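# Place the cup carrier flat inside an upright paper bag

## Task

Set the cup carrier down inside the paper bag so it rests flat and upright on the bag's floor. The bag must end up standing open on the table with its whole rim facing up. Everything has to stay that way with no help from the robot, so release the carrier and pull the grippers away before finishing.

## Robot and tools

ROBOT AND FRAME. Two 6-joint arms with parallel grippers, named left_arm and right_arm. Every position is given in one shared scene frame with its origin on the table surface midway between the arms: +z is up, +x reaches out across the table, and left_arm sits on the +y side. The arm names do not match the left or right of any picture. A gripper's fingers extend along its own +z axis and close along its y axis; the reported hand point lies between the finger pads, roughly 1 cm short of the tips.

execute_actions. Argument "actions" is a list holding zero or one item; optional "pictures" (boolean) turns the camera images on or off for that result (they come by default).
- Empty list: sends nothing and just reports the state.
- Motion item: {"rows": [...], "steps": n}. "rows" has 1 to 15 rows; "steps" is 1 to 15 (15 if omitted). Each control step lasts 1/30 s and uses one row; if rows run out, the final row repeats.
- Wait item: {"steps": n} with no rows, n up to 300. It returns after that many control steps counted from the previous result, and your writing time is included.
A refused call does nothing to the robot.

ROW LAYOUT. One flat list of 14 numbers, all in [-1, 1], always covering both arms: left_arm waist, shoulder, elbow, wrist pitch, wrist yaw, wrist roll, opening, then right_arm in the same seven-slot order. The six joint slots are offsets, not poses, scaled so 1.0 equals 1.202 rad (waist), 1.258 (shoulder), 1.238 (elbow), 2.073 (wrist pitch), 2.022 (wrist yaw and wrist roll). Offsets are measured from the joint angles printed in the most recent result that lists them; before any result in the scene shows them, and for the second and later calls inside a single reply, they are measured from where the arm stands when the action begins. They never add up from one row to the next. The opening slot is absolute: +1 fully open, -1 shut.

JOINT RANGES (rad, per arm): waist -2.618 to 3.054, shoulder 0.000 to 3.142, elbow 0.000 to 3.142, wrist pitch -1.571 to 1.571, wrist yaw -1.571 to 1.571, wrist roll -2.094 to 2.094. True ends may differ by up to 0.036 rad either way. Asking for more than 0.036 rad beyond a stated end gets the call refused; a target past the real end is clipped there, and the result may say "joint sent to its limit" (possibly about an earlier, still-running action). Missing that line does not prove there is room left.

SPEED. Each step, a joint's target is kept within a fixed margin of its measured angle: 0.202 rad waist, 0.258 shoulder, 0.238 elbow, 0.573 wrist pitch, 0.522 wrist yaw and roll. If the targets would move a gripper more than 70 mm from where it is, all that arm's targets are pulled back proportionally. Big offsets therefore take several actions.

HOLDING STILL. Zero offsets are not a pause: they steer the arm back to the reference angles, and under load an arm can droop a little each action. To keep a pose, the first call of a reply should send offsets back to the wanted angles, later calls zeros, and any joint still lagging should be aimed further. Between calls the arms keep chasing the last row sent until everything nearly stops or a step is HELD; fingers already moving keep moving.

GRIPPING. grip_measured reports finger opening on the same scale as the command. Away from ±1 the fingers go to where grip_measured would equal your number. For a firm hold, command about 0.03 below grip_measured; a smaller gap holds more gently. Pad force tops out near 50 to 62 N (lower on some grippers), less on parts under about 2 mm thick, with a short spike on first contact. Readings may carry a fixed error of about 1 mm per gripper. Occasional brief tugs on a held part or shoves on loose objects can happen.

RESULT LINES. State line `left_arm: …` | `right_arm: …`: end_effector_position (m) and end_effector_quat_wxyz in the scene frame; accuracy drops at long reach. Joint positions and Joint velocities: one block per arm, six joints (rad, rad/s) then finger-pad gap (m, m/s; 0.094 m is fully open). "joint command not followed": the clearance checker altered or blocked some joint targets; the rest of the row still ran. HELD marks steps where all or part of your row was not sent. MOTOR HOT appears from 75 °C; at 90 °C that arm halts for 10 s (that threshold is then disabled for 5 minutes), and at 100 °C its motors and gripper go limp and it drops; these show as OVER-TEMPERATURE FAULT. Carrying loads, even while you are thinking, builds heat.

zoom_image: "camera" is one of cam_high (672x504), cam_low (672x504), cam_left_wrist (504x504), cam_right_wrist (504x504); "region" is [x0, y0, x1, y1] in that image's pixels from the top-left, no larger than 504 by 504. It magnifies that camera's latest full frame.

finished_scene: pass "scene" with the current scene's number. Answering with no tool call also ends the run.

AVOID. Knocking any rigid object off the table (instant failure; cloth and paper are exempt), arms striking or pressing on each other, dropping or slamming things, and shoving hard. Move smoothly and economically; the simulation keeps running while you reply.

Each tool is called after "Emit:" by a JSON object that holds its "api" and its "payload".

## Session

Emit:
{"api": "execute_actions", "payload": {"actions": []}}

Scene clock: 0.00 s of 5400.00 s.
left_arm: end_effector_position=(+0.3524, -0.1655, +0.2848) grip_measured=+1.000 end_effector_quat_wxyz=(+0.282, -0.345, +0.750, -0.489) | right_arm: end_effector_position=(+0.5531, -0.2521, +0.1150) grip_measured=+1.000 end_effector_quat_wxyz=(+0.526, -0.006, +0.782, +0.334)
Joint positions: left_arm=[-1.046  1.694  1.439 -0.141 -0.344 -1.619  0.094] | right_arm=[-0.398  2.058  1.05   0.692 -0.766  0.335  0.094]
Joint velocities: left_arm=[ 0.012 -0.002  0.002  0.066 -0.037  0.037  0.   ] | right_arm=[ 0.027  0.007  0.007 -0.066 -0.051 -0.007  0.   ]

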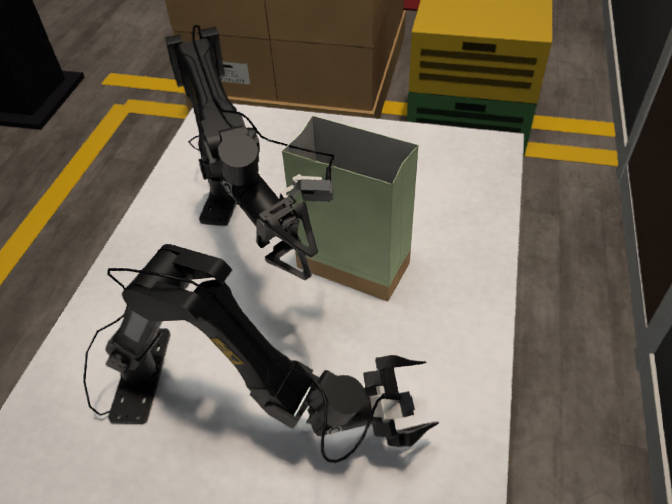

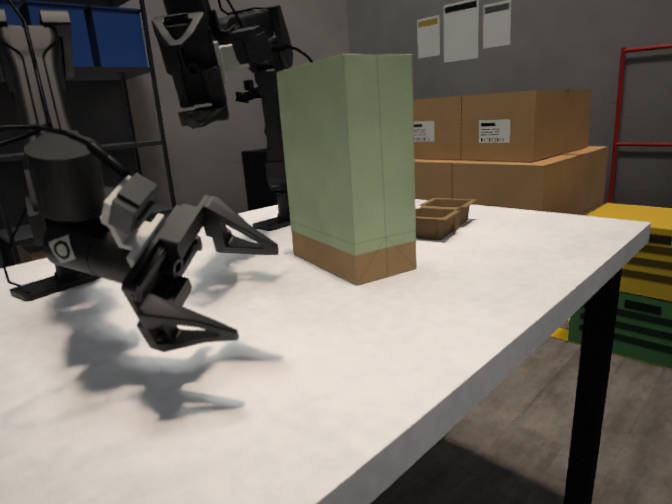

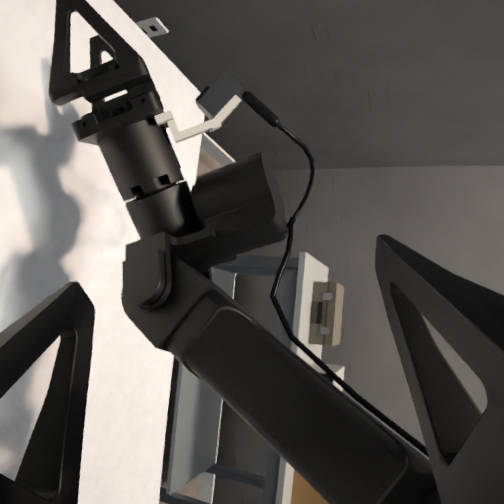

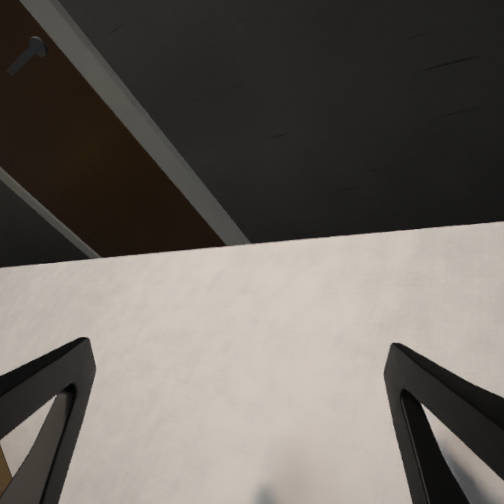

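Emit:
{"api": "execute_actions", "payload": {"actions": [{"rows":[[0,-0.9,-0.33,-0.17,0.17,0.8,1,-0.3,-0.1,0,-0.33,0.38,-0.16,1]]}], "pictures": false}}

Emit:
{"api": "execute_actions", "payload": {"actions": [{"steps":45}]}}

Scene clock: 14.00 s of 5400.00 s.
left_arm: end_effector_position=(+0.1796, -0.0032, +0.3662) grip_measured=+1.000 end_effector_quat_wxyz=(+0.473, +0.188, +0.757, -0.409) | right_arm: end_effector_position=(+0.4400, -0.5234, +0.0289) grip_measured=+1.000 end_effector_quat_wxyz=(+0.374, +0.282, +0.882, -0.059)
Joint positions: left_arm=[-1.044  0.762  1.015 -0.472 -0.028 -0.476  0.094] | right_arm=[-0.776  1.96   1.05   0.111 -0.091  0.059  0.094]
Joint velocities: left_arm=[-0.002 -1.99  -0.002 -0.051  0.183  2.22   0.   ] | right_arm=[-0.09  -0.115 -0.012 -0.447  0.696 -0.286  0.   ]
Steps of this call (steps 1 to 90: nothing new was sent; then 10.50 s passed at rest; steps 91 to 105: all 15 steps of this action). Readings (joint positions):
91: left_arm=[-1.044 1.675 1.417 -0.150 -0.309 -1.567] | right_arm=[-0.405 2.051 1.050 0.656 -0.733 0.311]
92: left_arm=[-1.044 1.632 1.365 -0.183 -0.266 -1.501] | right_arm=[-0.419 2.039 1.050 0.600 -0.689 0.283]
94: left_arm=[-1.044 1.522 1.244 -0.261 -0.194 -1.367] | right_arm=[-0.471 2.018 1.050 0.502 -0.596 0.236]
98: left_arm=[-1.044 1.246 1.039 -0.418 -0.087 -1.020] | right_arm=[-0.604 1.996 1.050 0.351 -0.407 0.167]
105: the state above

Scene clock: 15.50 s of 5400.00 s.
left_arm: end_effector_position=(+0.1440, +0.0437, +0.4227) grip_measured=+1.000 end_effector_quat_wxyz=(+0.620, +0.330, +0.629, -0.333) | right_arm: end_effector_position=(+0.4274, -0.5267, +0.0238) grip_measured=+1.000 end_effector_quat_wxyz=(+0.343, +0.276, +0.893, -0.095)
Joint positions: left_arm=[-1.044  0.56   1.038 -0.486 -0.008 -0.01   0.094] | right_arm=[-0.767  1.95   1.05   0.056 -0.011  0.016  0.094]
Joint velocities: left_arm=[-0.017  0.012  0.012  0.007 -0.022 -0.007  0.   ] | right_arm=[ 0.002 -0.002  0.002 -0.007  0.051 -0.007  0.   ]
Steps of this call (steps 1 to 45: the robot went on to your last target). Readings (joint positions):
1: left_arm=[-1.044 0.692 1.015 -0.472 -0.025 -0.390] | right_arm=[-0.776 1.956 1.050 0.095 -0.070 0.051]
2: left_arm=[-1.044 0.629 1.016 -0.471 -0.020 -0.313] | right_arm=[-0.774 1.954 1.050 0.085 -0.057 0.044]
4: left_arm=[-1.044 0.547 1.029 -0.466 -0.016 -0.204] | right_arm=[-0.769 1.952 1.050 0.072 -0.039 0.034]
8: left_arm=[-1.044 0.534 1.038 -0.462 -0.011 -0.089] | right_arm=[-0.767 1.950 1.050 0.061 -0.021 0.023]
45: the state above
All arms were judged still, so your last target was given up. Only a new action makes them travel on or press farther. Fingers that are still opening or closing keep moving.

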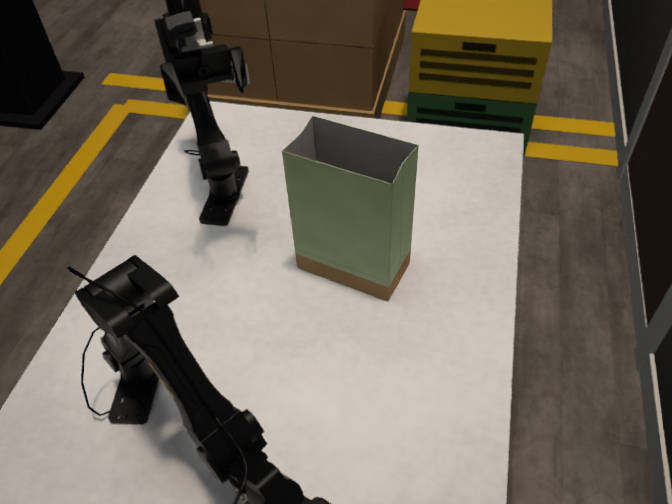

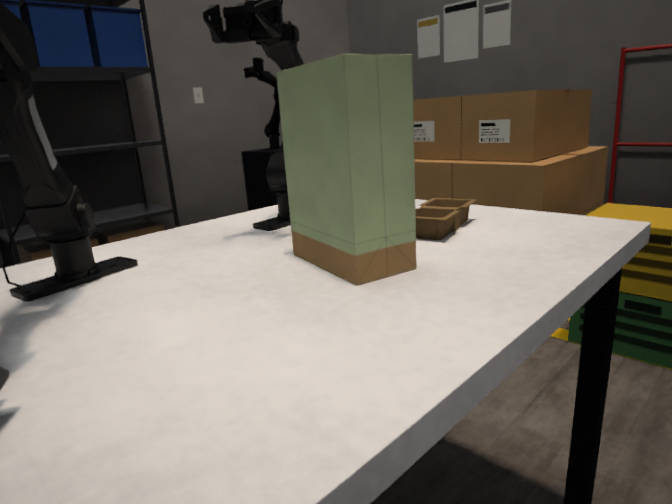

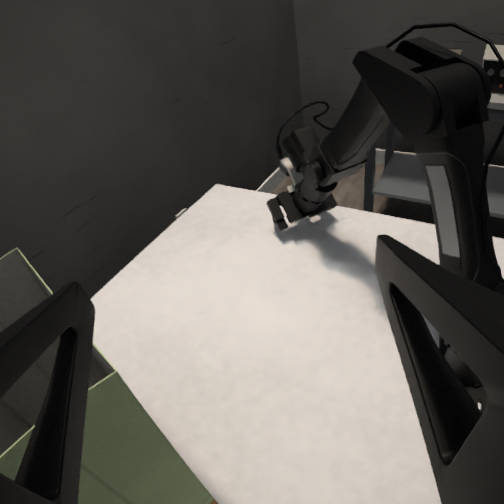

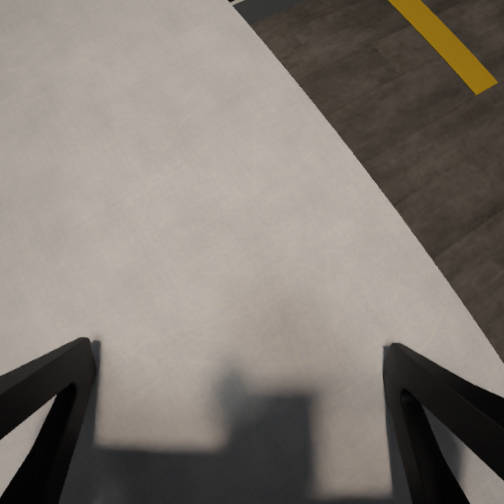

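Emit:
{"api": "execute_actions", "payload": {"actions": [{"rows":[[1,0,0,0,0,0,1,0,-0.2,0.1,-0.2,0,0,1]]}], "pictures": false}}

Emit:
{"api": "execute_actions", "payload": {"actions": [{"steps":12}], "pictures": false}}

Emit:
{"api": "execute_actions", "payload": {"actions": [{"rows":[[0.2,0.2,0.1,-0.4,0,0,1,0,0,0,0,0,0,1]]}], "pictures": false}}

Emit:
{"api": "execute_actions", "payload": {"actions": [{"steps":12}]}}

Scene clock: 26.00 s of 5400.00 s.
left_arm: end_effector_position=(+0.2454, +0.2643, +0.4227) grip_measured=+1.000 end_effector_quat_wxyz=(+0.703, -0.042, +0.709, +0.035) | right_arm: end_effector_position=(+0.4096, -0.5149, +0.1269) grip_measured=+1.000 end_effector_quat_wxyz=(+0.346, +0.275, +0.892, -0.096)
Joint positions: left_arm=[ 0.043  0.56   1.038 -0.486 -0.007 -0.009  0.094] | right_arm=[-0.767  1.692  1.174 -0.319 -0.011  0.016  0.094]
Joint velocities: left_arm=[ 2.054 -0.022  0.007 -0.037 -0.081 -0.022  0.   ] | right_arm=[ 0.002 -0.007 -0.007 -0.256  0.007 -0.007  0.   ]
Steps of this call (steps 1 to 90: nothing new was sent; then 7.00 s passed at rest; steps 91 to 105: all 15 steps of this action). Readings (joint positions):
91: left_arm=[-1.009 0.560 1.038 -0.486 0.006 -0.009] | right_arm=[-0.767 1.933 1.059 0.019 -0.011 0.016]
92: left_arm=[-0.934 0.560 1.038 -0.486 0.007 -0.009] | right_arm=[-0.767 1.902 1.066 -0.048 -0.011 0.016]
94: left_arm=[-0.783 0.560 1.038 -0.486 0.002 -0.009] | right_arm=[-0.767 1.816 1.089 -0.160 -0.011 0.016]
98: left_arm=[-0.481 0.560 1.038 -0.486 -0.003 -0.009] | right_arm=[-0.767 1.699 1.161 -0.249 -0.011 0.016]
105: the state above

Scene clock: 26.40 s of 5400.00 s.
left_arm: end_effector_position=(+0.2409, +0.2907, +0.4227) grip_measured=+1.000 end_effector_quat_wxyz=(+0.700, -0.083, +0.705, +0.076) | right_arm: end_effector_position=(+0.4060, -0.5124, +0.1231) grip_measured=+1.000 end_effector_quat_wxyz=(+0.335, +0.276, +0.896, -0.093)
Joint positions: left_arm=[ 0.151  0.56   1.038 -0.486 -0.016 -0.009  0.094] | right_arm=[-0.767  1.692  1.174 -0.342 -0.011  0.016  0.094]
Joint velocities: left_arm=[ 0.012 -0.002 -0.012 -0.081  0.007 -0.051  0.   ] | right_arm=[ 0.012 -0.002 -0.012  0.022  0.037 -0.022  0.   ]
Steps of this call (steps 1 to 12: the robot went on to your last target). Readings (joint positions):
1: left_arm=[0.100 0.560 1.038 -0.486 -0.011 -0.009] | right_arm=[-0.767 1.692 1.174 -0.324 -0.011 0.016]
2: left_arm=[0.131 0.560 1.038 -0.486 -0.015 -0.009] | right_arm=[-0.767 1.692 1.174 -0.329 -0.011 0.016]
4: left_arm=[0.150 0.560 1.038 -0.486 -0.016 -0.009] | right_arm=[-0.767 1.692 1.174 -0.334 -0.011 0.016]
8: left_arm=[0.151 0.560 1.038 -0.486 -0.016 -0.009] | right_arm=[-0.767 1.692 1.174 -0.340 -0.011 0.016]
12: the state above

Scene clock: 26.90 s of 5400.00 s.
left_arm: end_effector_position=(+0.1906, +0.3266, +0.2400) grip_measured=+1.000 end_effector_quat_wxyz=(+0.291, -0.216, +0.929, +0.071) | right_arm: end_effector_position=(+0.4060, -0.5125, +0.1232) grip_measured=+1.000 end_effector_quat_wxyz=(+0.335, +0.276, +0.896, -0.093)
Joint positions: left_arm=[ 0.384  0.83   1.134 -1.267 -0.014 -0.009  0.094] | right_arm=[-0.767  1.692  1.174 -0.342 -0.011  0.016  0.094]
Joint velocities: left_arm=[-0.012  0.002 -0.012 -0.344 -0.022 -0.022  0.   ] | right_arm=[-0.002  0.007 -0.002 -0.022 -0.037  0.051  0.   ]
Steps of this call (steps 1 to 15: all 15 steps of this action). Readings (joint positions):
1: left_arm=[0.176 0.579 1.057 -0.538 -0.005 -0.009] | right_arm=[-0.767 1.692 1.174 -0.342 -0.011 0.016]
2: left_arm=[0.229 0.616 1.092 -0.610 -0.004 -0.009] | right_arm=[-0.767 1.692 1.174 -0.342 -0.011 0.016]
4: left_arm=[0.314 0.701 1.130 -0.737 -0.007 -0.009] | right_arm=[-0.767 1.692 1.174 -0.342 -0.011 0.016]
8: left_arm=[0.378 0.820 1.134 -1.047 -0.013 -0.009] | right_arm=[-0.767 1.692 1.174 -0.342 -0.011 0.016]
15: the state above

Scene clock: 27.30 s of 5400.00 s.
left_arm: end_effector_position=(+0.1831, +0.3231, +0.2345) grip_measured=+1.000 end_effector_quat_wxyz=(+0.272, -0.217, +0.935, +0.067) | right_arm: end_effector_position=(+0.4059, -0.5124, +0.1230) grip_measured=+1.000 end_effector_quat_wxyz=(+0.335, +0.276, +0.896, -0.093)
Joint positions: left_arm=[ 0.384  0.83   1.134 -1.307 -0.014 -0.009  0.094] | right_arm=[-0.767  1.692  1.174 -0.342 -0.011  0.016  0.094]
Joint velocities: left_arm=[ 0.007  0.012 -0.002  0.007 -0.022  0.037  0.   ] | right_arm=[ 0.007 -0.007  0.002 -0.007 -0.081 -0.022  0.   ]
Steps of this call (steps 1 to 12: the robot went on to your last target). Readings (joint positions):
1: left_arm=[0.384 0.830 1.134 -1.277 -0.014 -0.009] | right_arm=[-0.767 1.692 1.174 -0.342 -0.011 0.016]
2: left_arm=[0.384 0.830 1.134 -1.285 -0.014 -0.009] | right_arm=[-0.767 1.692 1.174 -0.342 -0.011 0.016]
4: left_arm=[0.384 0.830 1.134 -1.294 -0.014 -0.009] | right_arm=[-0.767 1.692 1.174 -0.342 -0.011 0.016]
8: left_arm=[0.384 0.830 1.134 -1.304 -0.014 -0.009] | right_arm=[-0.767 1.692 1.174 -0.342 -0.011 0.016]
12: the state above

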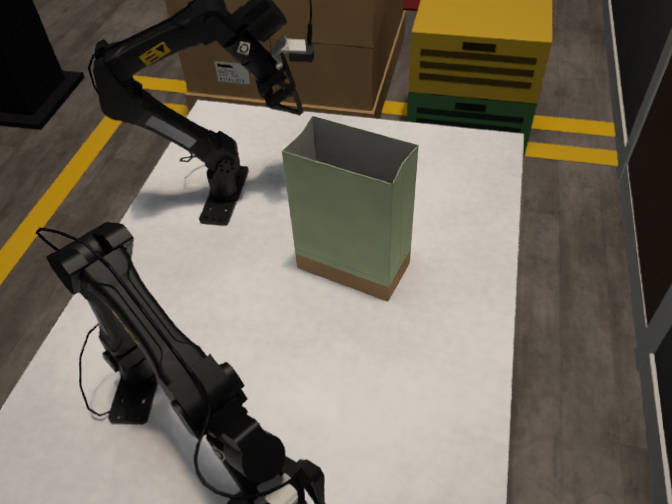

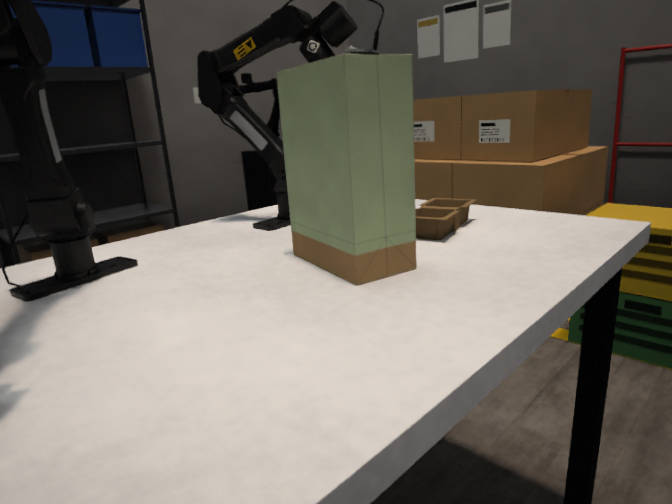

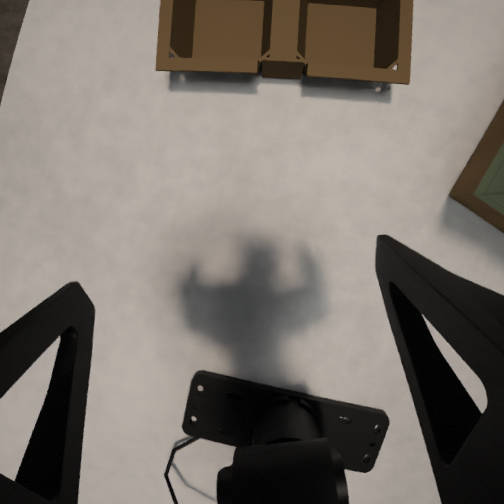

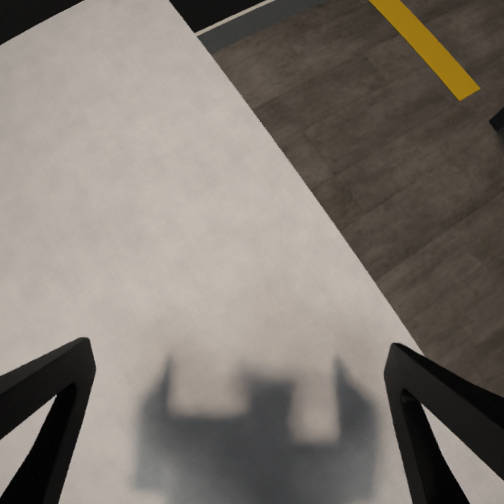

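Emit:
{"api": "execute_actions", "payload": {"actions": [{"rows":[[-0.1,0.1,-0.05,0.2,0,0,0.3,0.2,-0.2,-0.45,0.3,0,0,-1],[-0.1,0.15,-0.1,0.25,0,0,0.3,0.2,-0.2,-0.45,0.3,0,0,-1],[-0.1,0.2,-0.1,0.3,0,0,0.3,0.2,-0.2,-0.45,0.3,0,0,-1],[-0.1,0.2,-0.1,0.3,0,0,0.3,0.2,-0.2,-0.45,0.3,0,0,-1],[-0.1,0.25,-0.1,0.32,0,0,0.3,0.2,-0.2,-0.45,0.3,0,0,-1],[-0.105,0.3,-0.137,0.32,0,0,0.3,0.2,-0.2,-0.5,0.3,0,0,-1],[-0.105,0.3,-0.137,0.32,0,0,0.3,0.2,-0.2,-0.5,0.3,0,0,-1],[-0.105,0.35,-0.137,0.32,0,0,0.3,0.3,-0.2,-0.5,0.3,0,0,-1],[-0.105,0.35,-0.137,0.32,0,0,0.3,0.5,-0.2,-0.5,0.3,0,0,-1],[-0.105,0.4,-0.137,0.32,0,0,0.3,0.6,-0.2,-0.5,0.35,0,0,-1],[-0.105,0.43,-0.137,0.325,0,0,0.3,0.9,-0.2,-0.55,0.38,0,0,-1]]}], "pictures": false}}

Emit:
{"api": "execute_actions", "payload": {"actions": [{"steps":30}]}}

Scene clock: 91.23 s of 5400.00 s.
left_arm: end_effector_position=(+0.3194, +0.3459, +0.1008) grip_measured=+0.302 end_effector_quat_wxyz=(+0.208, -0.164, +0.963, +0.042) | right_arm: end_effector_position=(+0.3993, -0.2008, +0.0705) grip_measured=-0.997 end_effector_quat_wxyz=(+0.454, -0.064, +0.888, +0.042)
Joint positions: left_arm=[ 0.265  1.403  0.955 -0.695 -0.018 -0.009  0.061] | right_arm=[-0.023  1.447  0.494  0.329 -0.007  0.016  0.   ]
Joint velocities: left_arm=[-0.002 -0.007 -0.051  0.095  0.037 -0.022 -0.   ] | right_arm=[ 2.068  0.002  0.002  0.608 -0.066 -0.007 -0.   ]
Steps of this call (steps 1 to 30: the robot went on to your last target; steps 31 to 90: nothing new was sent; then 60.43 s passed at rest; steps 91 to 105: all 15 steps of this action). Readings (joint positions):
91: left_arm=[0.366 0.837 1.128 -1.280 -0.021 -0.009] | right_arm=[-0.755 1.675 1.146 -0.288 -0.004 0.016]
92: left_arm=[0.334 0.856 1.117 -1.218 -0.020 -0.009] | right_arm=[-0.731 1.642 1.094 -0.216 0.002 0.016]
94: left_arm=[0.301 0.933 1.092 -1.086 -0.018 -0.009] | right_arm=[-0.643 1.554 0.972 -0.067 0.005 0.016]
98: left_arm=[0.271 1.158 1.024 -0.832 -0.018 -0.009] | right_arm=[-0.496 1.434 0.695 0.175 -0.013 0.016]
105: the state above

Scene clock: 92.23 s of 5400.00 s.
left_arm: end_effector_position=(+0.3291, +0.3491, +0.1092) grip_measured=+0.302 end_effector_quat_wxyz=(+0.236, -0.163, +0.957, +0.046) | right_arm: end_effector_position=(+0.3675, -0.0690, +0.0921) grip_measured=-0.997 end_effector_quat_wxyz=(+0.483, -0.213, +0.839, +0.136)
Joint positions: left_arm=[ 0.265  1.392  0.955 -0.649 -0.018 -0.009  0.061] | right_arm=[ 0.321  1.447  0.494  0.433 -0.02   0.016  0.   ]
Joint velocities: left_arm=[-0.012  0.007  0.007  0.037 -0.051  0.007 -0.   ] | right_arm=[ 0.007 -0.022 -0.002  0.081 -0.022  0.007  0.   ]
Steps of this call (steps 1 to 30: the robot went on to your last target). Readings (joint positions):
1: left_arm=[0.265 1.403 0.955 -0.691 -0.018 -0.009] | right_arm=[0.050 1.447 0.494 0.352 -0.007 0.016]
2: left_arm=[0.265 1.400 0.955 -0.683 -0.018 -0.009] | right_arm=[0.124 1.447 0.494 0.374 -0.007 0.016]
4: left_arm=[0.265 1.394 0.955 -0.668 -0.018 -0.009] | right_arm=[0.257 1.447 0.494 0.402 -0.014 0.016]
8: left_arm=[0.265 1.392 0.955 -0.655 -0.018 -0.009] | right_arm=[0.321 1.447 0.494 0.423 -0.025 0.016]
30: the state above
All arms were judged still, so your last target was given up. Only a new action makes them travel on or press farther. Fingers that are still opening or closing keep moving.

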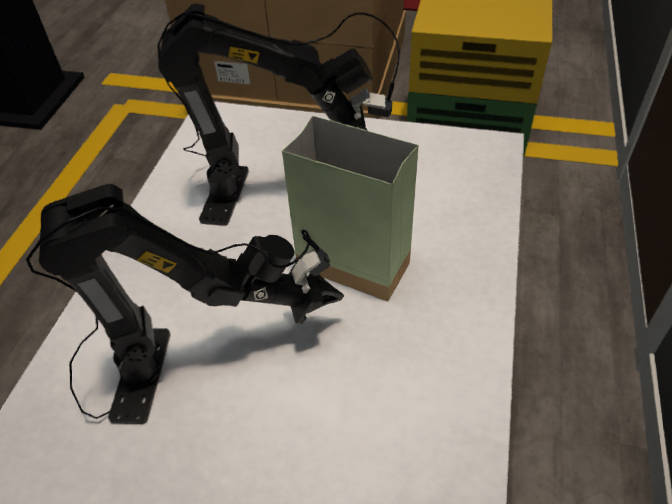

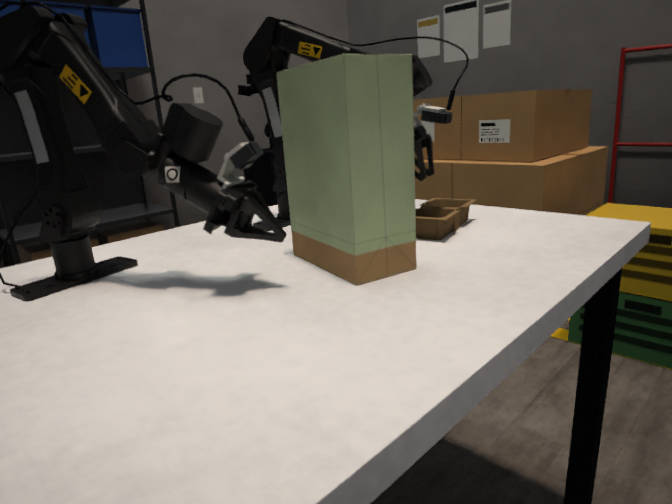

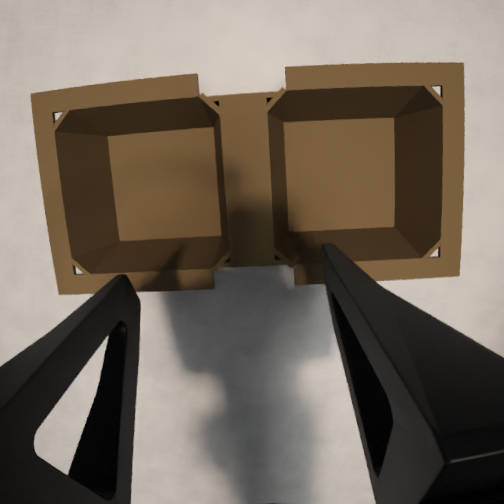

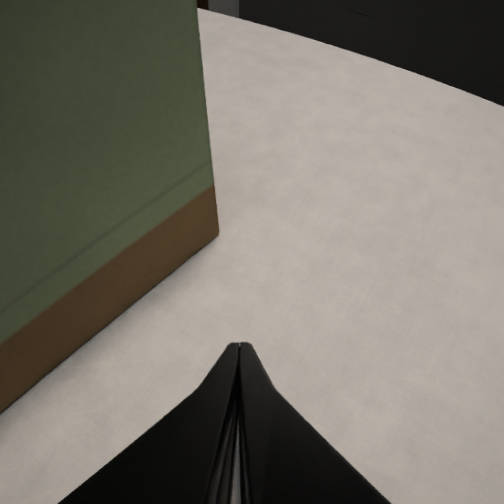

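Emit:
{"api": "execute_actions", "payload": {"actions": [{"rows":[[0,0.115,-0.058,0.117,0,0,0.3,0,0,-0.06,-0.03,0,0,-1],[0,0.115,-0.058,0.117,0,0,0.3,0,0,-0.06,-0.03,0,0,-1],[0,0.115,-0.058,0.117,0,0,0.3,0,0,-0.06,-0.03,0,0,-1],[0,0.115,-0.058,0.117,0,0,0.3,0,0,-0.06,-0.03,0,0,-1],[0,0.115,-0.058,0.117,0,0,0.3,0,0,-0.06,-0.03,0,0,-1],[0,0.115,-0.058,0.117,0,0,0.3,0.41,0,-0.06,-0.03,0,0,-1]]}], "pictures": false}}

Emit:
{"api": "execute_actions", "payload": {"actions": [{"steps":15}]}}

Scene clock: 107.63 s of 5400.00 s.
left_arm: end_effector_position=(+0.3474, +0.3553, +0.0532) grip_measured=+0.302 end_effector_quat_wxyz=(+0.224, -0.164, +0.960, +0.045) | right_arm: end_effector_position=(+0.2184, +0.0496, +0.0563) grip_measured=-0.997 end_effector_quat_wxyz=(+0.388, -0.426, +0.784, +0.231)
Joint positions: left_arm=[ 0.265  1.557  0.88  -0.432 -0.018 -0.009  0.061] | right_arm=[ 0.817  1.447  0.429  0.385 -0.03   0.016  0.   ]
Joint velocities: left_arm=[ 0.002 -0.012 -0.007  0.051 -0.037 -0.066  0.001] | right_arm=[ 0.002 -0.007  0.012 -0.037 -0.022  0.007 -0.   ]
Steps of this call (steps 1 to 90: nothing new was sent; then 11.90 s passed at rest; steps 91 to 105: all 15 steps of this action). Readings (joint positions):
91: left_arm=[0.265 1.404 0.948 -0.622 -0.018 -0.009] | right_arm=[0.321 1.447 0.488 0.433 -0.020 0.016]
92: left_arm=[0.265 1.430 0.942 -0.573 -0.018 -0.009] | right_arm=[0.321 1.447 0.478 0.432 -0.020 0.016]
94: left_arm=[0.265 1.500 0.924 -0.501 -0.018 -0.009] | right_arm=[0.321 1.447 0.451 0.417 -0.020 0.016]
98: left_arm=[0.265 1.557 0.882 -0.466 -0.018 -0.009] | right_arm=[0.480 1.447 0.429 0.386 0.001 0.016]
105: the state above

Scene clock: 108.13 s of 5400.00 s.
left_arm: end_effector_position=(+0.3495, +0.3560, +0.0543) grip_measured=+0.302 end_effector_quat_wxyz=(+0.229, -0.164, +0.959, +0.045) | right_arm: end_effector_position=(+0.2187, +0.0494, +0.0563) grip_measured=-0.997 end_effector_quat_wxyz=(+0.389, -0.426, +0.784, +0.230)
Joint positions: left_arm=[ 0.265  1.557  0.88  -0.422 -0.018 -0.009  0.061] | right_arm=[ 0.817  1.447  0.429  0.385 -0.028  0.016  0.   ]
Joint velocities: left_arm=[ 0.022  0.007  0.002 -0.051 -0.051 -0.007 -0.001] | right_arm=[-0.007 -0.002  0.007 -0.022 -0.022 -0.066  0.001]
Steps of this call (steps 1 to 15: the robot went on to your last target). Readings (joint positions):
1: left_arm=[0.265 1.557 0.880 -0.430 -0.018 -0.009] | right_arm=[0.817 1.447 0.429 0.385 -0.029 0.016]
2: left_arm=[0.265 1.557 0.880 -0.428 -0.018 -0.009] | right_arm=[0.817 1.447 0.429 0.385 -0.028 0.016]
4: left_arm=[0.265 1.557 0.880 -0.425 -0.018 -0.009] | right_arm=[0.817 1.447 0.429 0.385 -0.028 0.016]
8: left_arm=[0.265 1.557 0.880 -0.423 -0.018 -0.009] | right_arm=[0.817 1.447 0.429 0.385 -0.028 0.016]
15: the state above
All arms were judged still, so your last target was given up. Only a new action makes them travel on or press farther. Fingers that are still opening or closing keep moving.

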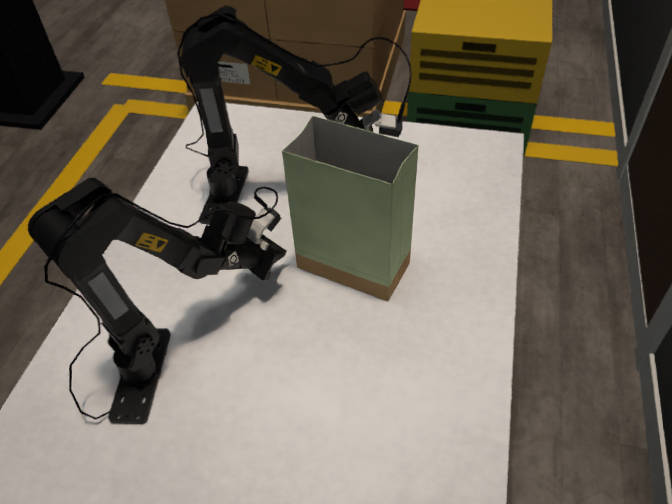

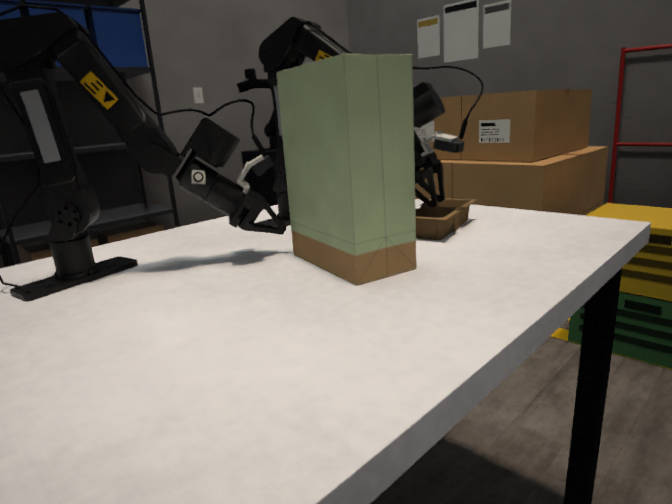

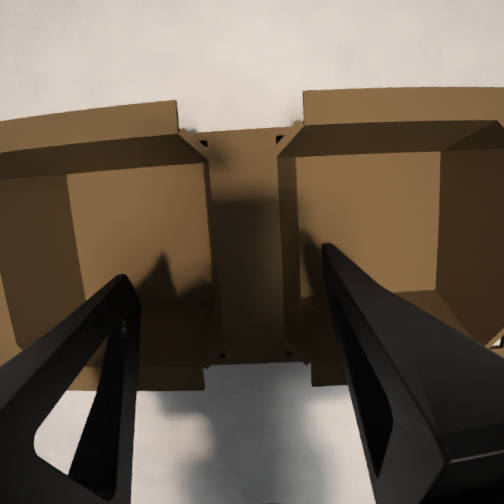

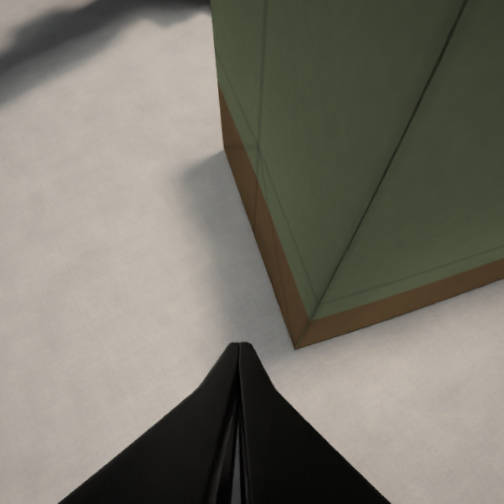

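Emit:
{"api": "execute_actions", "payload": {"actions": [{"rows":[[0,0.055,0,0.02,0,0,0.3,-0.1,0,0,0,0,0,-1]]}]}}

Scene clock: 112.30 s of 5400.00 s.
left_arm: end_effector_position=(+0.3496, +0.3560, +0.0314) grip_measured=+0.302 end_effector_quat_wxyz=(+0.205, -0.164, +0.964, +0.042) | right_arm: end_effector_position=(+0.2537, +0.0246, +0.0563) grip_measured=-0.997 end_effector_quat_wxyz=(+0.402, -0.379, +0.808, +0.206)
Joint positions: left_arm=[ 0.265  1.633  0.88  -0.396 -0.018 -0.009  0.061] | right_arm=[ 0.701  1.447  0.429  0.385 -0.027  0.016  0.   ]
Joint velocities: left_arm=[-0.012 -0.017 -0.007  0.022 -0.051  0.051  0.   ] | right_arm=[-0.007 -0.027  0.017 -0.007 -0.037 -0.007  0.001]
Steps of this call (steps 1 to 90: nothing new was sent; then 0.67 s passed at rest; steps 91 to 105: all 15 steps of this action). Readings (joint positions):
91: left_arm=[0.265 1.564 0.880 -0.419 -0.018 -0.009] | right_arm=[0.802 1.447 0.429 0.385 -0.037 0.016]
92: left_arm=[0.265 1.576 0.880 -0.408 -0.018 -0.009] | right_arm=[0.770 1.447 0.429 0.385 -0.038 0.016]
94: left_arm=[0.265 1.608 0.880 -0.400 -0.018 -0.009] | right_arm=[0.715 1.447 0.429 0.385 -0.030 0.016]
98: left_arm=[0.265 1.633 0.880 -0.400 -0.018 -0.009] | right_arm=[0.701 1.447 0.429 0.385 -0.027 0.016]
105: the state above

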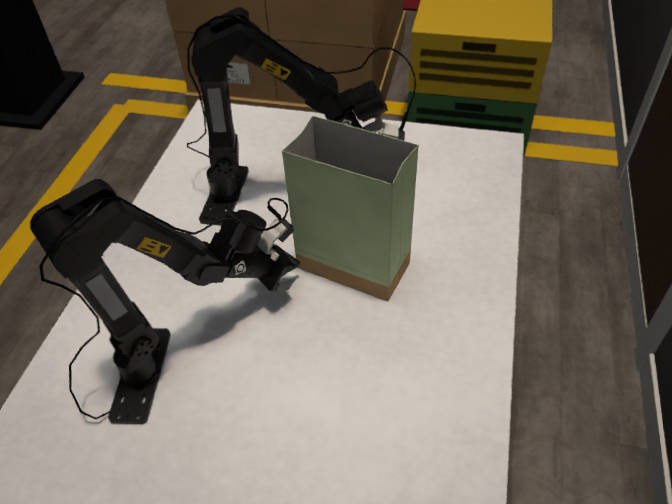

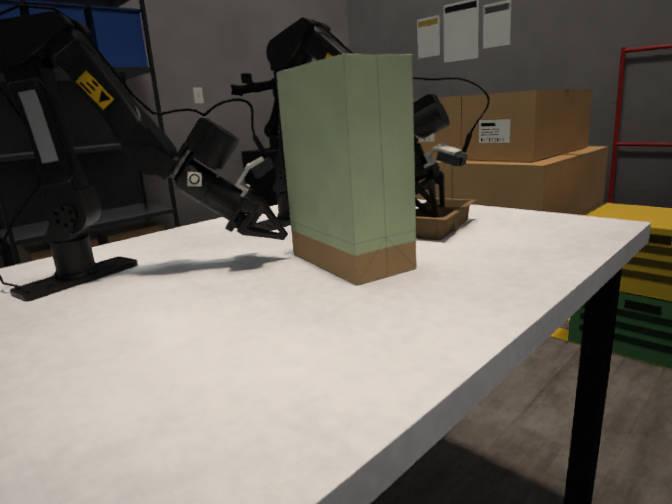

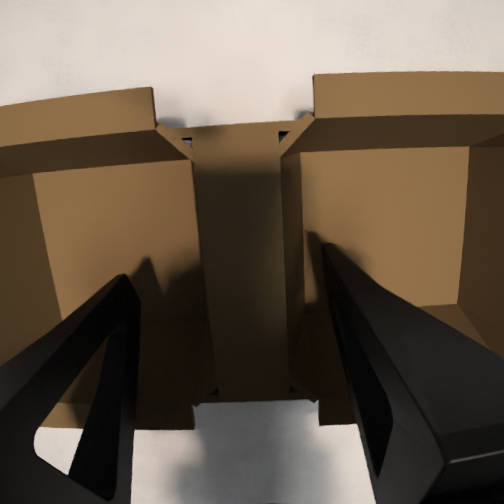

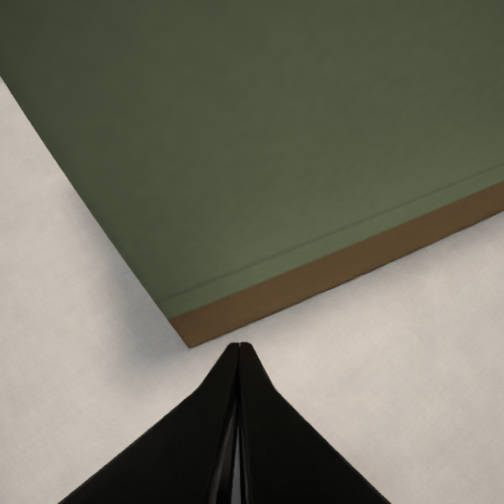

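Emit:
{"api": "execute_actions", "payload": {"actions": [{"rows":[[0,0,0,0,0,0,0,0,0,0,0,0,0,-1],[0,0,0,0,0,0,-0.2,0,0,0,0,0,0,-1],[0,0,0,0,0,0,-0.3,0,0,0,0,0,0,-1],[0,0,0,0,0,0,-0.4,0,0,0,0,0,0,-1],[0,0,0,0,0,0,-0.5,0,0,0,0,0,0,-1],[0,0,0,0,0,0,-0.6,0,0,0,0,0,0,-1],[0,0,0,0,0,0,-0.7,0,0,0,0,0,0,-1]]}]}}

Scene clock: 117.53 s of 5400.00 s.
left_arm: end_effector_position=(+0.3497, +0.3561, +0.0315) grip_measured=-0.456 end_effector_quat_wxyz=(+0.205, -0.164, +0.964, +0.042) | right_arm: end_effector_position=(+0.2537, +0.0246, +0.0563) grip_measured=-0.997 end_effector_quat_wxyz=(+0.402, -0.379, +0.808, +0.206)
Joint positions: left_arm=[ 0.265  1.633  0.88  -0.396 -0.018 -0.009  0.026] | right_arm=[ 0.701  1.447  0.429  0.385 -0.027  0.016  0.   ]
Joint velocities: left_arm=[-0.022 -0.002  0.002 -0.037  0.022 -0.022 -0.001] | right_arm=[-0.007  0.002 -0.002  0.007 -0.007  0.037 -0.001]
Steps of this call (steps 1 to 15: the robot went on to your last target; steps 16 to 90: nothing new was sent; then 1.73 s passed at rest; steps 91 to 105: all 15 steps of this action). Readings (joint positions):
91: left_arm=[0.265 1.633 0.880 -0.396 -0.018 -0.009] | right_arm=[0.701 1.447 0.429 0.385 -0.027 0.016]
92: left_arm=[0.265 1.633 0.880 -0.396 -0.018 -0.009] | right_arm=[0.701 1.447 0.429 0.385 -0.027 0.016]
94: left_arm=[0.265 1.633 0.880 -0.396 -0.018 -0.009] | right_arm=[0.701 1.447 0.429 0.385 -0.027 0.016]
98: left_arm=[0.265 1.633 0.880 -0.396 -0.018 -0.009] | right_arm=[0.701 1.447 0.429 0.385 -0.027 0.016]
105: the state above

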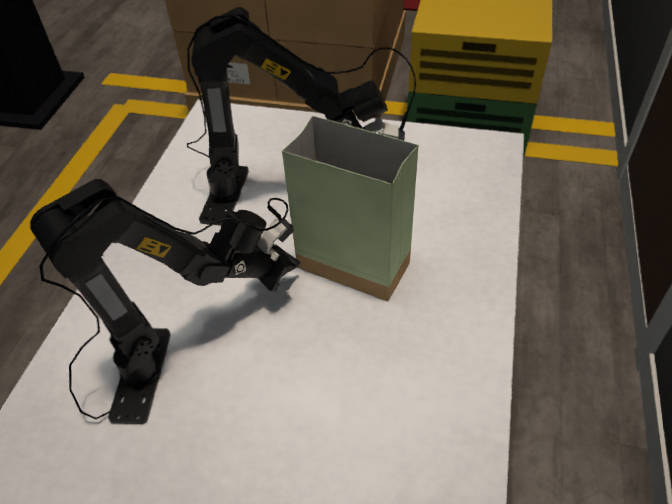

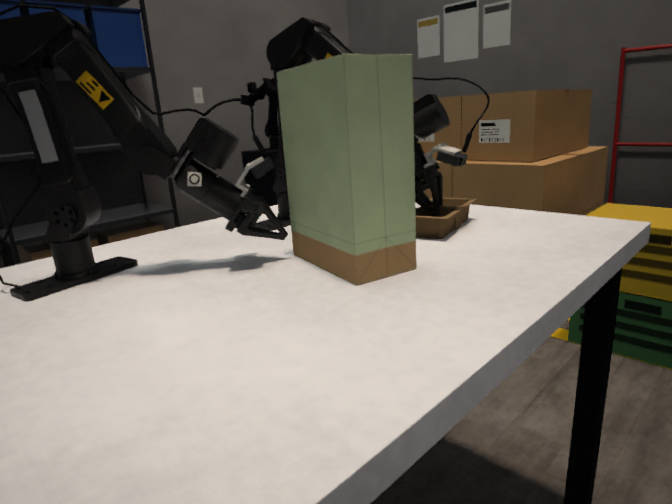

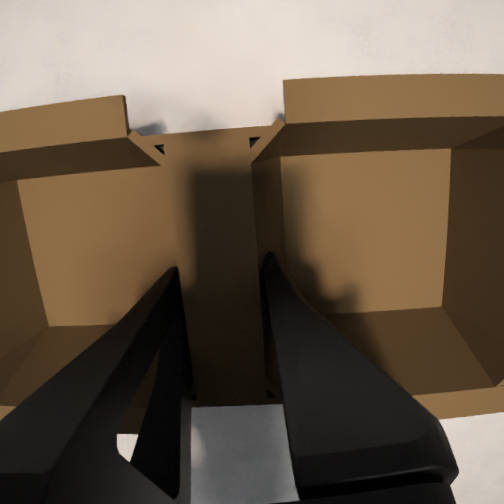

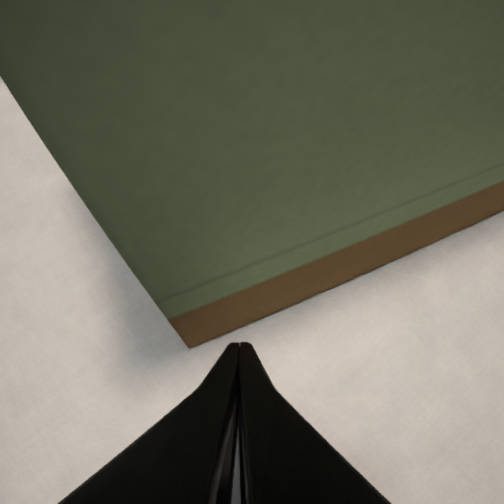

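Emit:
{"api": "execute_actions", "payload": {"actions": [{"rows":[[0,-0.02,0.03,-0.02,0,0,-0.52,0,0,0,0,0,0,-1],[0,-0.04,0.06,-0.04,0,0,-0.52,0,0,0,0,0,0,-1],[0,-0.06,0.09,-0.06,0,0,-0.52,0,0,0,0,0,0,-1],[0,-0.08,0.12,-0.08,0,0,-0.52,0,0,0,0,0,0,-1],[0.02,-0.08,0.15,-0.1,0,0,-0.52,0,0,0,0,0,0,-1],[0.04,-0.08,0.18,-0.12,0,0,-0.52,0,0,0,0,0,0,-1],[0.07,-0.08,0.21,-0.14,0,0,-0.52,0,0,0,0,0,0,-1],[0.1,-0.08,0.24,-0.16,0,0,-0.52,0,0,0,0,0,0,-1],[0.15,-0.08,0.27,-0.18,0,0,-0.52,0,0,0,0,0,0,-1],[0.2,-0.08,0.3,-0.2,0,0,-0.52,0,0,0,0,0,0,-1],[0.25,-0.08,0.33,-0.22,0,0,-0.52,0,0,0,0,0,0,-1],[0.3,-0.08,0.36,-0.24,0,0,-0.52,0,0,0,0,0,0,-1],[0.35,-0.08,0.39,-0.26,0,0,-0.52,0,0,0,0,0,0,-1],[0.4,-0.08,0.42,-0.28,0,0,-0.52,0,0,0,0,0,0,-1],[0.5,-0.08,0.45,-0.3,0,0,-0.52,0,0,0,0,0,0,-1]]}], "pictures": false}}

Emit:
{"api": "execute_actions", "payload": {"actions": [{"rows":[[0.08,0,0.03,-0.01,0,0,-0.52,0,0.03,0.02,0,0,0,-1],[0.1,0,0.06,-0.02,0,0,-0.52,0,0.05,0.04,0.01,0,0,-1],[0.12,0,0.09,-0.03,0,0,-0.52,0,0.07,0.06,0.01,0,0,-1],[0.14,0,0.12,-0.05,0,0,-0.52,0,0.09,0.08,0.02,0,0,-1],[0.16,0,0.15,-0.06,0,0,-0.52,0,0.11,0.1,0.02,0,0,-1],[0.18,0,0.18,-0.08,0,0,-0.52,0,0.13,0.12,0.02,0,0,-1],[0.2,0,0.21,-0.09,0,0,-0.52,0,0.15,0.14,0.03,0,0,-1],[0.2,0,0.24,-0.11,0,0,-0.52,0,0.17,0.16,0.03,0,0,-1],[0.2,0,0.27,-0.12,0,0,-0.52,0,0.19,0.18,0.04,0,0,-1],[0.2,0,0.3,-0.13,0,0,-0.52,0,0.21,0.2,0.04,0,0,-1],[0.2,0,0.33,-0.14,0,0,-0.52,0,0.23,0.22,0.04,0,0,-1],[0.2,0,0.36,-0.15,0,0,-0.52,0,0.26,0.235,0.04,0,0,-1]]}], "pictures": false}}

Emit:
{"api": "execute_actions", "payload": {"actions": [{"steps":12}]}}

Scene clock: 143.73 s of 5400.00 s.
left_arm: end_effector_position=(+0.3017, +0.5102, +0.1780) grip_measured=-0.456 end_effector_quat_wxyz=(+0.252, -0.357, +0.894, +0.101) | right_arm: end_effector_position=(+0.2537, +0.0246, +0.0563) grip_measured=-0.997 end_effector_quat_wxyz=(+0.402, -0.379, +0.808, +0.206)
Joint positions: left_arm=[ 0.689  1.554  1.343 -0.81  -0.007 -0.009  0.026] | right_arm=[ 0.701  1.447  0.429  0.385 -0.027  0.016  0.   ]
Joint velocities: left_arm=[ 1.78   0.007  0.872 -1.033 -0.022 -0.022 -0.001] | right_arm=[-0.002 -0.017  0.002 -0.007 -0.007  0.007 -0.   ]
Steps of this call (steps 1 to 15: the robot went on to your last target; steps 16 to 90: nothing new was sent; then 22.70 s passed at rest; steps 91 to 105: all 15 steps of this action). Readings (joint positions):
91: left_arm=[0.265 1.633 0.880 -0.399 -0.018 -0.009] | right_arm=[0.701 1.447 0.429 0.385 -0.027 0.016]
92: left_arm=[0.265 1.631 0.885 -0.413 -0.018 -0.009] | right_arm=[0.701 1.447 0.429 0.385 -0.027 0.016]
94: left_arm=[0.265 1.616 0.919 -0.473 -0.018 -0.009] | right_arm=[0.701 1.447 0.429 0.385 -0.027 0.016]
98: left_arm=[0.309 1.569 1.070 -0.602 -0.010 -0.009] | right_arm=[0.701 1.447 0.429 0.385 -0.027 0.016]
105: the state above

Scene clock: 144.23 s of 5400.00 s.
left_arm: end_effector_position=(+0.2327, +0.5822, +0.3035) grip_measured=-0.455 end_effector_quat_wxyz=(+0.307, -0.451, +0.820, +0.173) | right_arm: end_effector_position=(+0.3030, +0.0843, +0.0507) grip_measured=-0.997 end_effector_quat_wxyz=(+0.412, -0.377, +0.803, +0.211)
Joint positions: left_arm=[ 0.931  1.56   1.762 -1.053 -0.017 -0.009  0.026] | right_arm=[ 0.701  1.759  0.696  0.455 -0.027  0.016  0.   ]
Joint velocities: left_arm=[ 0.002 -0.154  0.276 -0.154  0.007  0.007 -0.   ] | right_arm=[ 0.017  0.178  0.056  0.037 -0.11   0.022 -0.001]
Steps of this call (steps 1 to 15: all 15 steps of this action). Readings (joint positions):
1: left_arm=[0.745 1.553 1.361 -0.818 -0.013 -0.009] | right_arm=[0.701 1.450 0.429 0.385 -0.027 0.016]
2: left_arm=[0.789 1.552 1.374 -0.818 -0.021 -0.009] | right_arm=[0.701 1.460 0.432 0.387 -0.027 0.016]
4: left_arm=[0.840 1.557 1.407 -0.842 -0.025 -0.009] | right_arm=[0.701 1.503 0.456 0.389 -0.027 0.016]
8: left_arm=[0.903 1.569 1.532 -0.937 -0.019 -0.009] | right_arm=[0.701 1.611 0.549 0.401 -0.027 0.016]
15: the state above

Scene clock: 144.63 s of 5400.00 s.
left_arm: end_effector_position=(+0.2263, +0.5720, +0.2985) grip_measured=-0.455 end_effector_quat_wxyz=(+0.286, -0.455, +0.828, +0.161) | right_arm: end_effector_position=(+0.3031, +0.0843, +0.0487) grip_measured=-0.997 end_effector_quat_wxyz=(+0.410, -0.377, +0.803, +0.210)
Joint positions: left_arm=[ 0.931  1.556  1.77  -1.116 -0.016 -0.009  0.026] | right_arm=[ 0.701  1.765  0.696  0.456 -0.027  0.016  0.   ]
Joint velocities: left_arm=[ 0.002 -0.022  0.012 -0.051  0.095  0.051 -0.   ] | right_arm=[-0.002 -0.002 -0.007 -0.007 -0.095 -0.051 -0.001]
Steps of this call (steps 1 to 12: the robot went on to your last target). Readings (joint positions):
1: left_arm=[0.931 1.556 1.769 -1.059 -0.016 -0.009] | right_arm=[0.701 1.763 0.696 0.456 -0.027 0.016]
2: left_arm=[0.931 1.554 1.770 -1.067 -0.016 -0.009] | right_arm=[0.701 1.765 0.696 0.456 -0.027 0.016]
4: left_arm=[0.931 1.554 1.770 -1.084 -0.016 -0.009] | right_arm=[0.701 1.765 0.696 0.456 -0.027 0.016]
8: left_arm=[0.931 1.556 1.770 -1.108 -0.016 -0.009] | right_arm=[0.701 1.765 0.696 0.456 -0.027 0.016]
12: the state above

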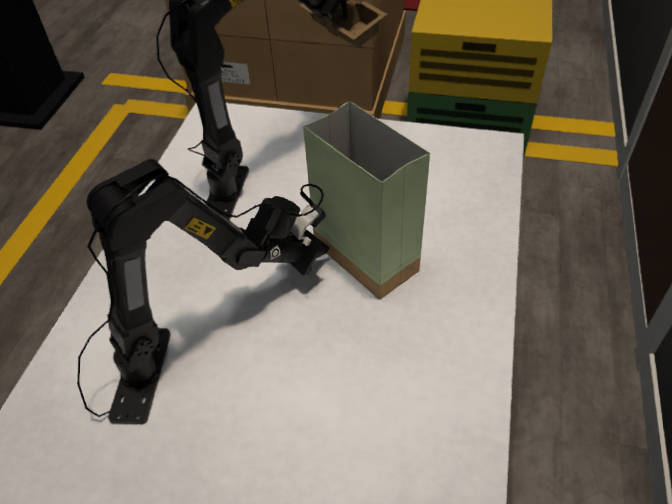

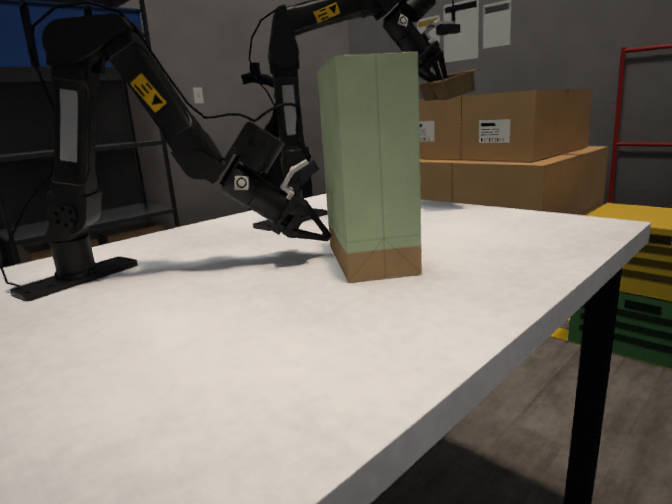

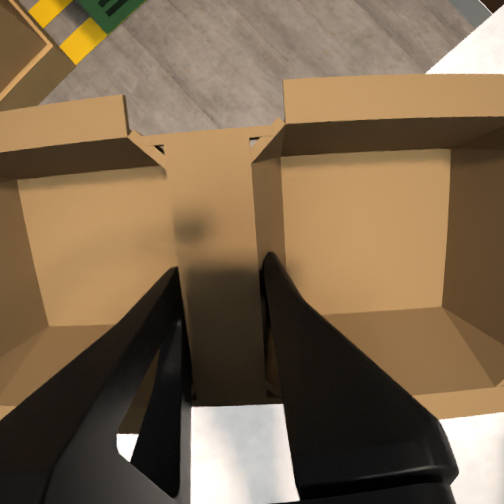

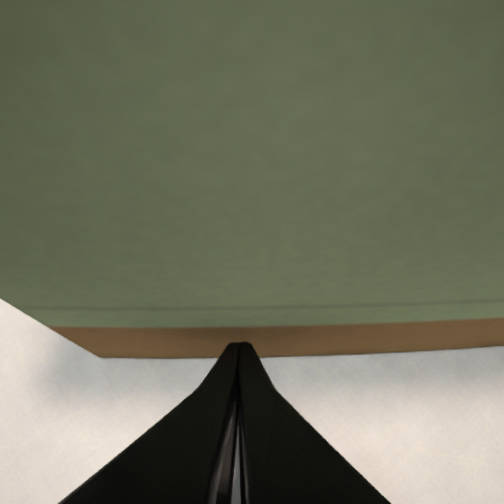

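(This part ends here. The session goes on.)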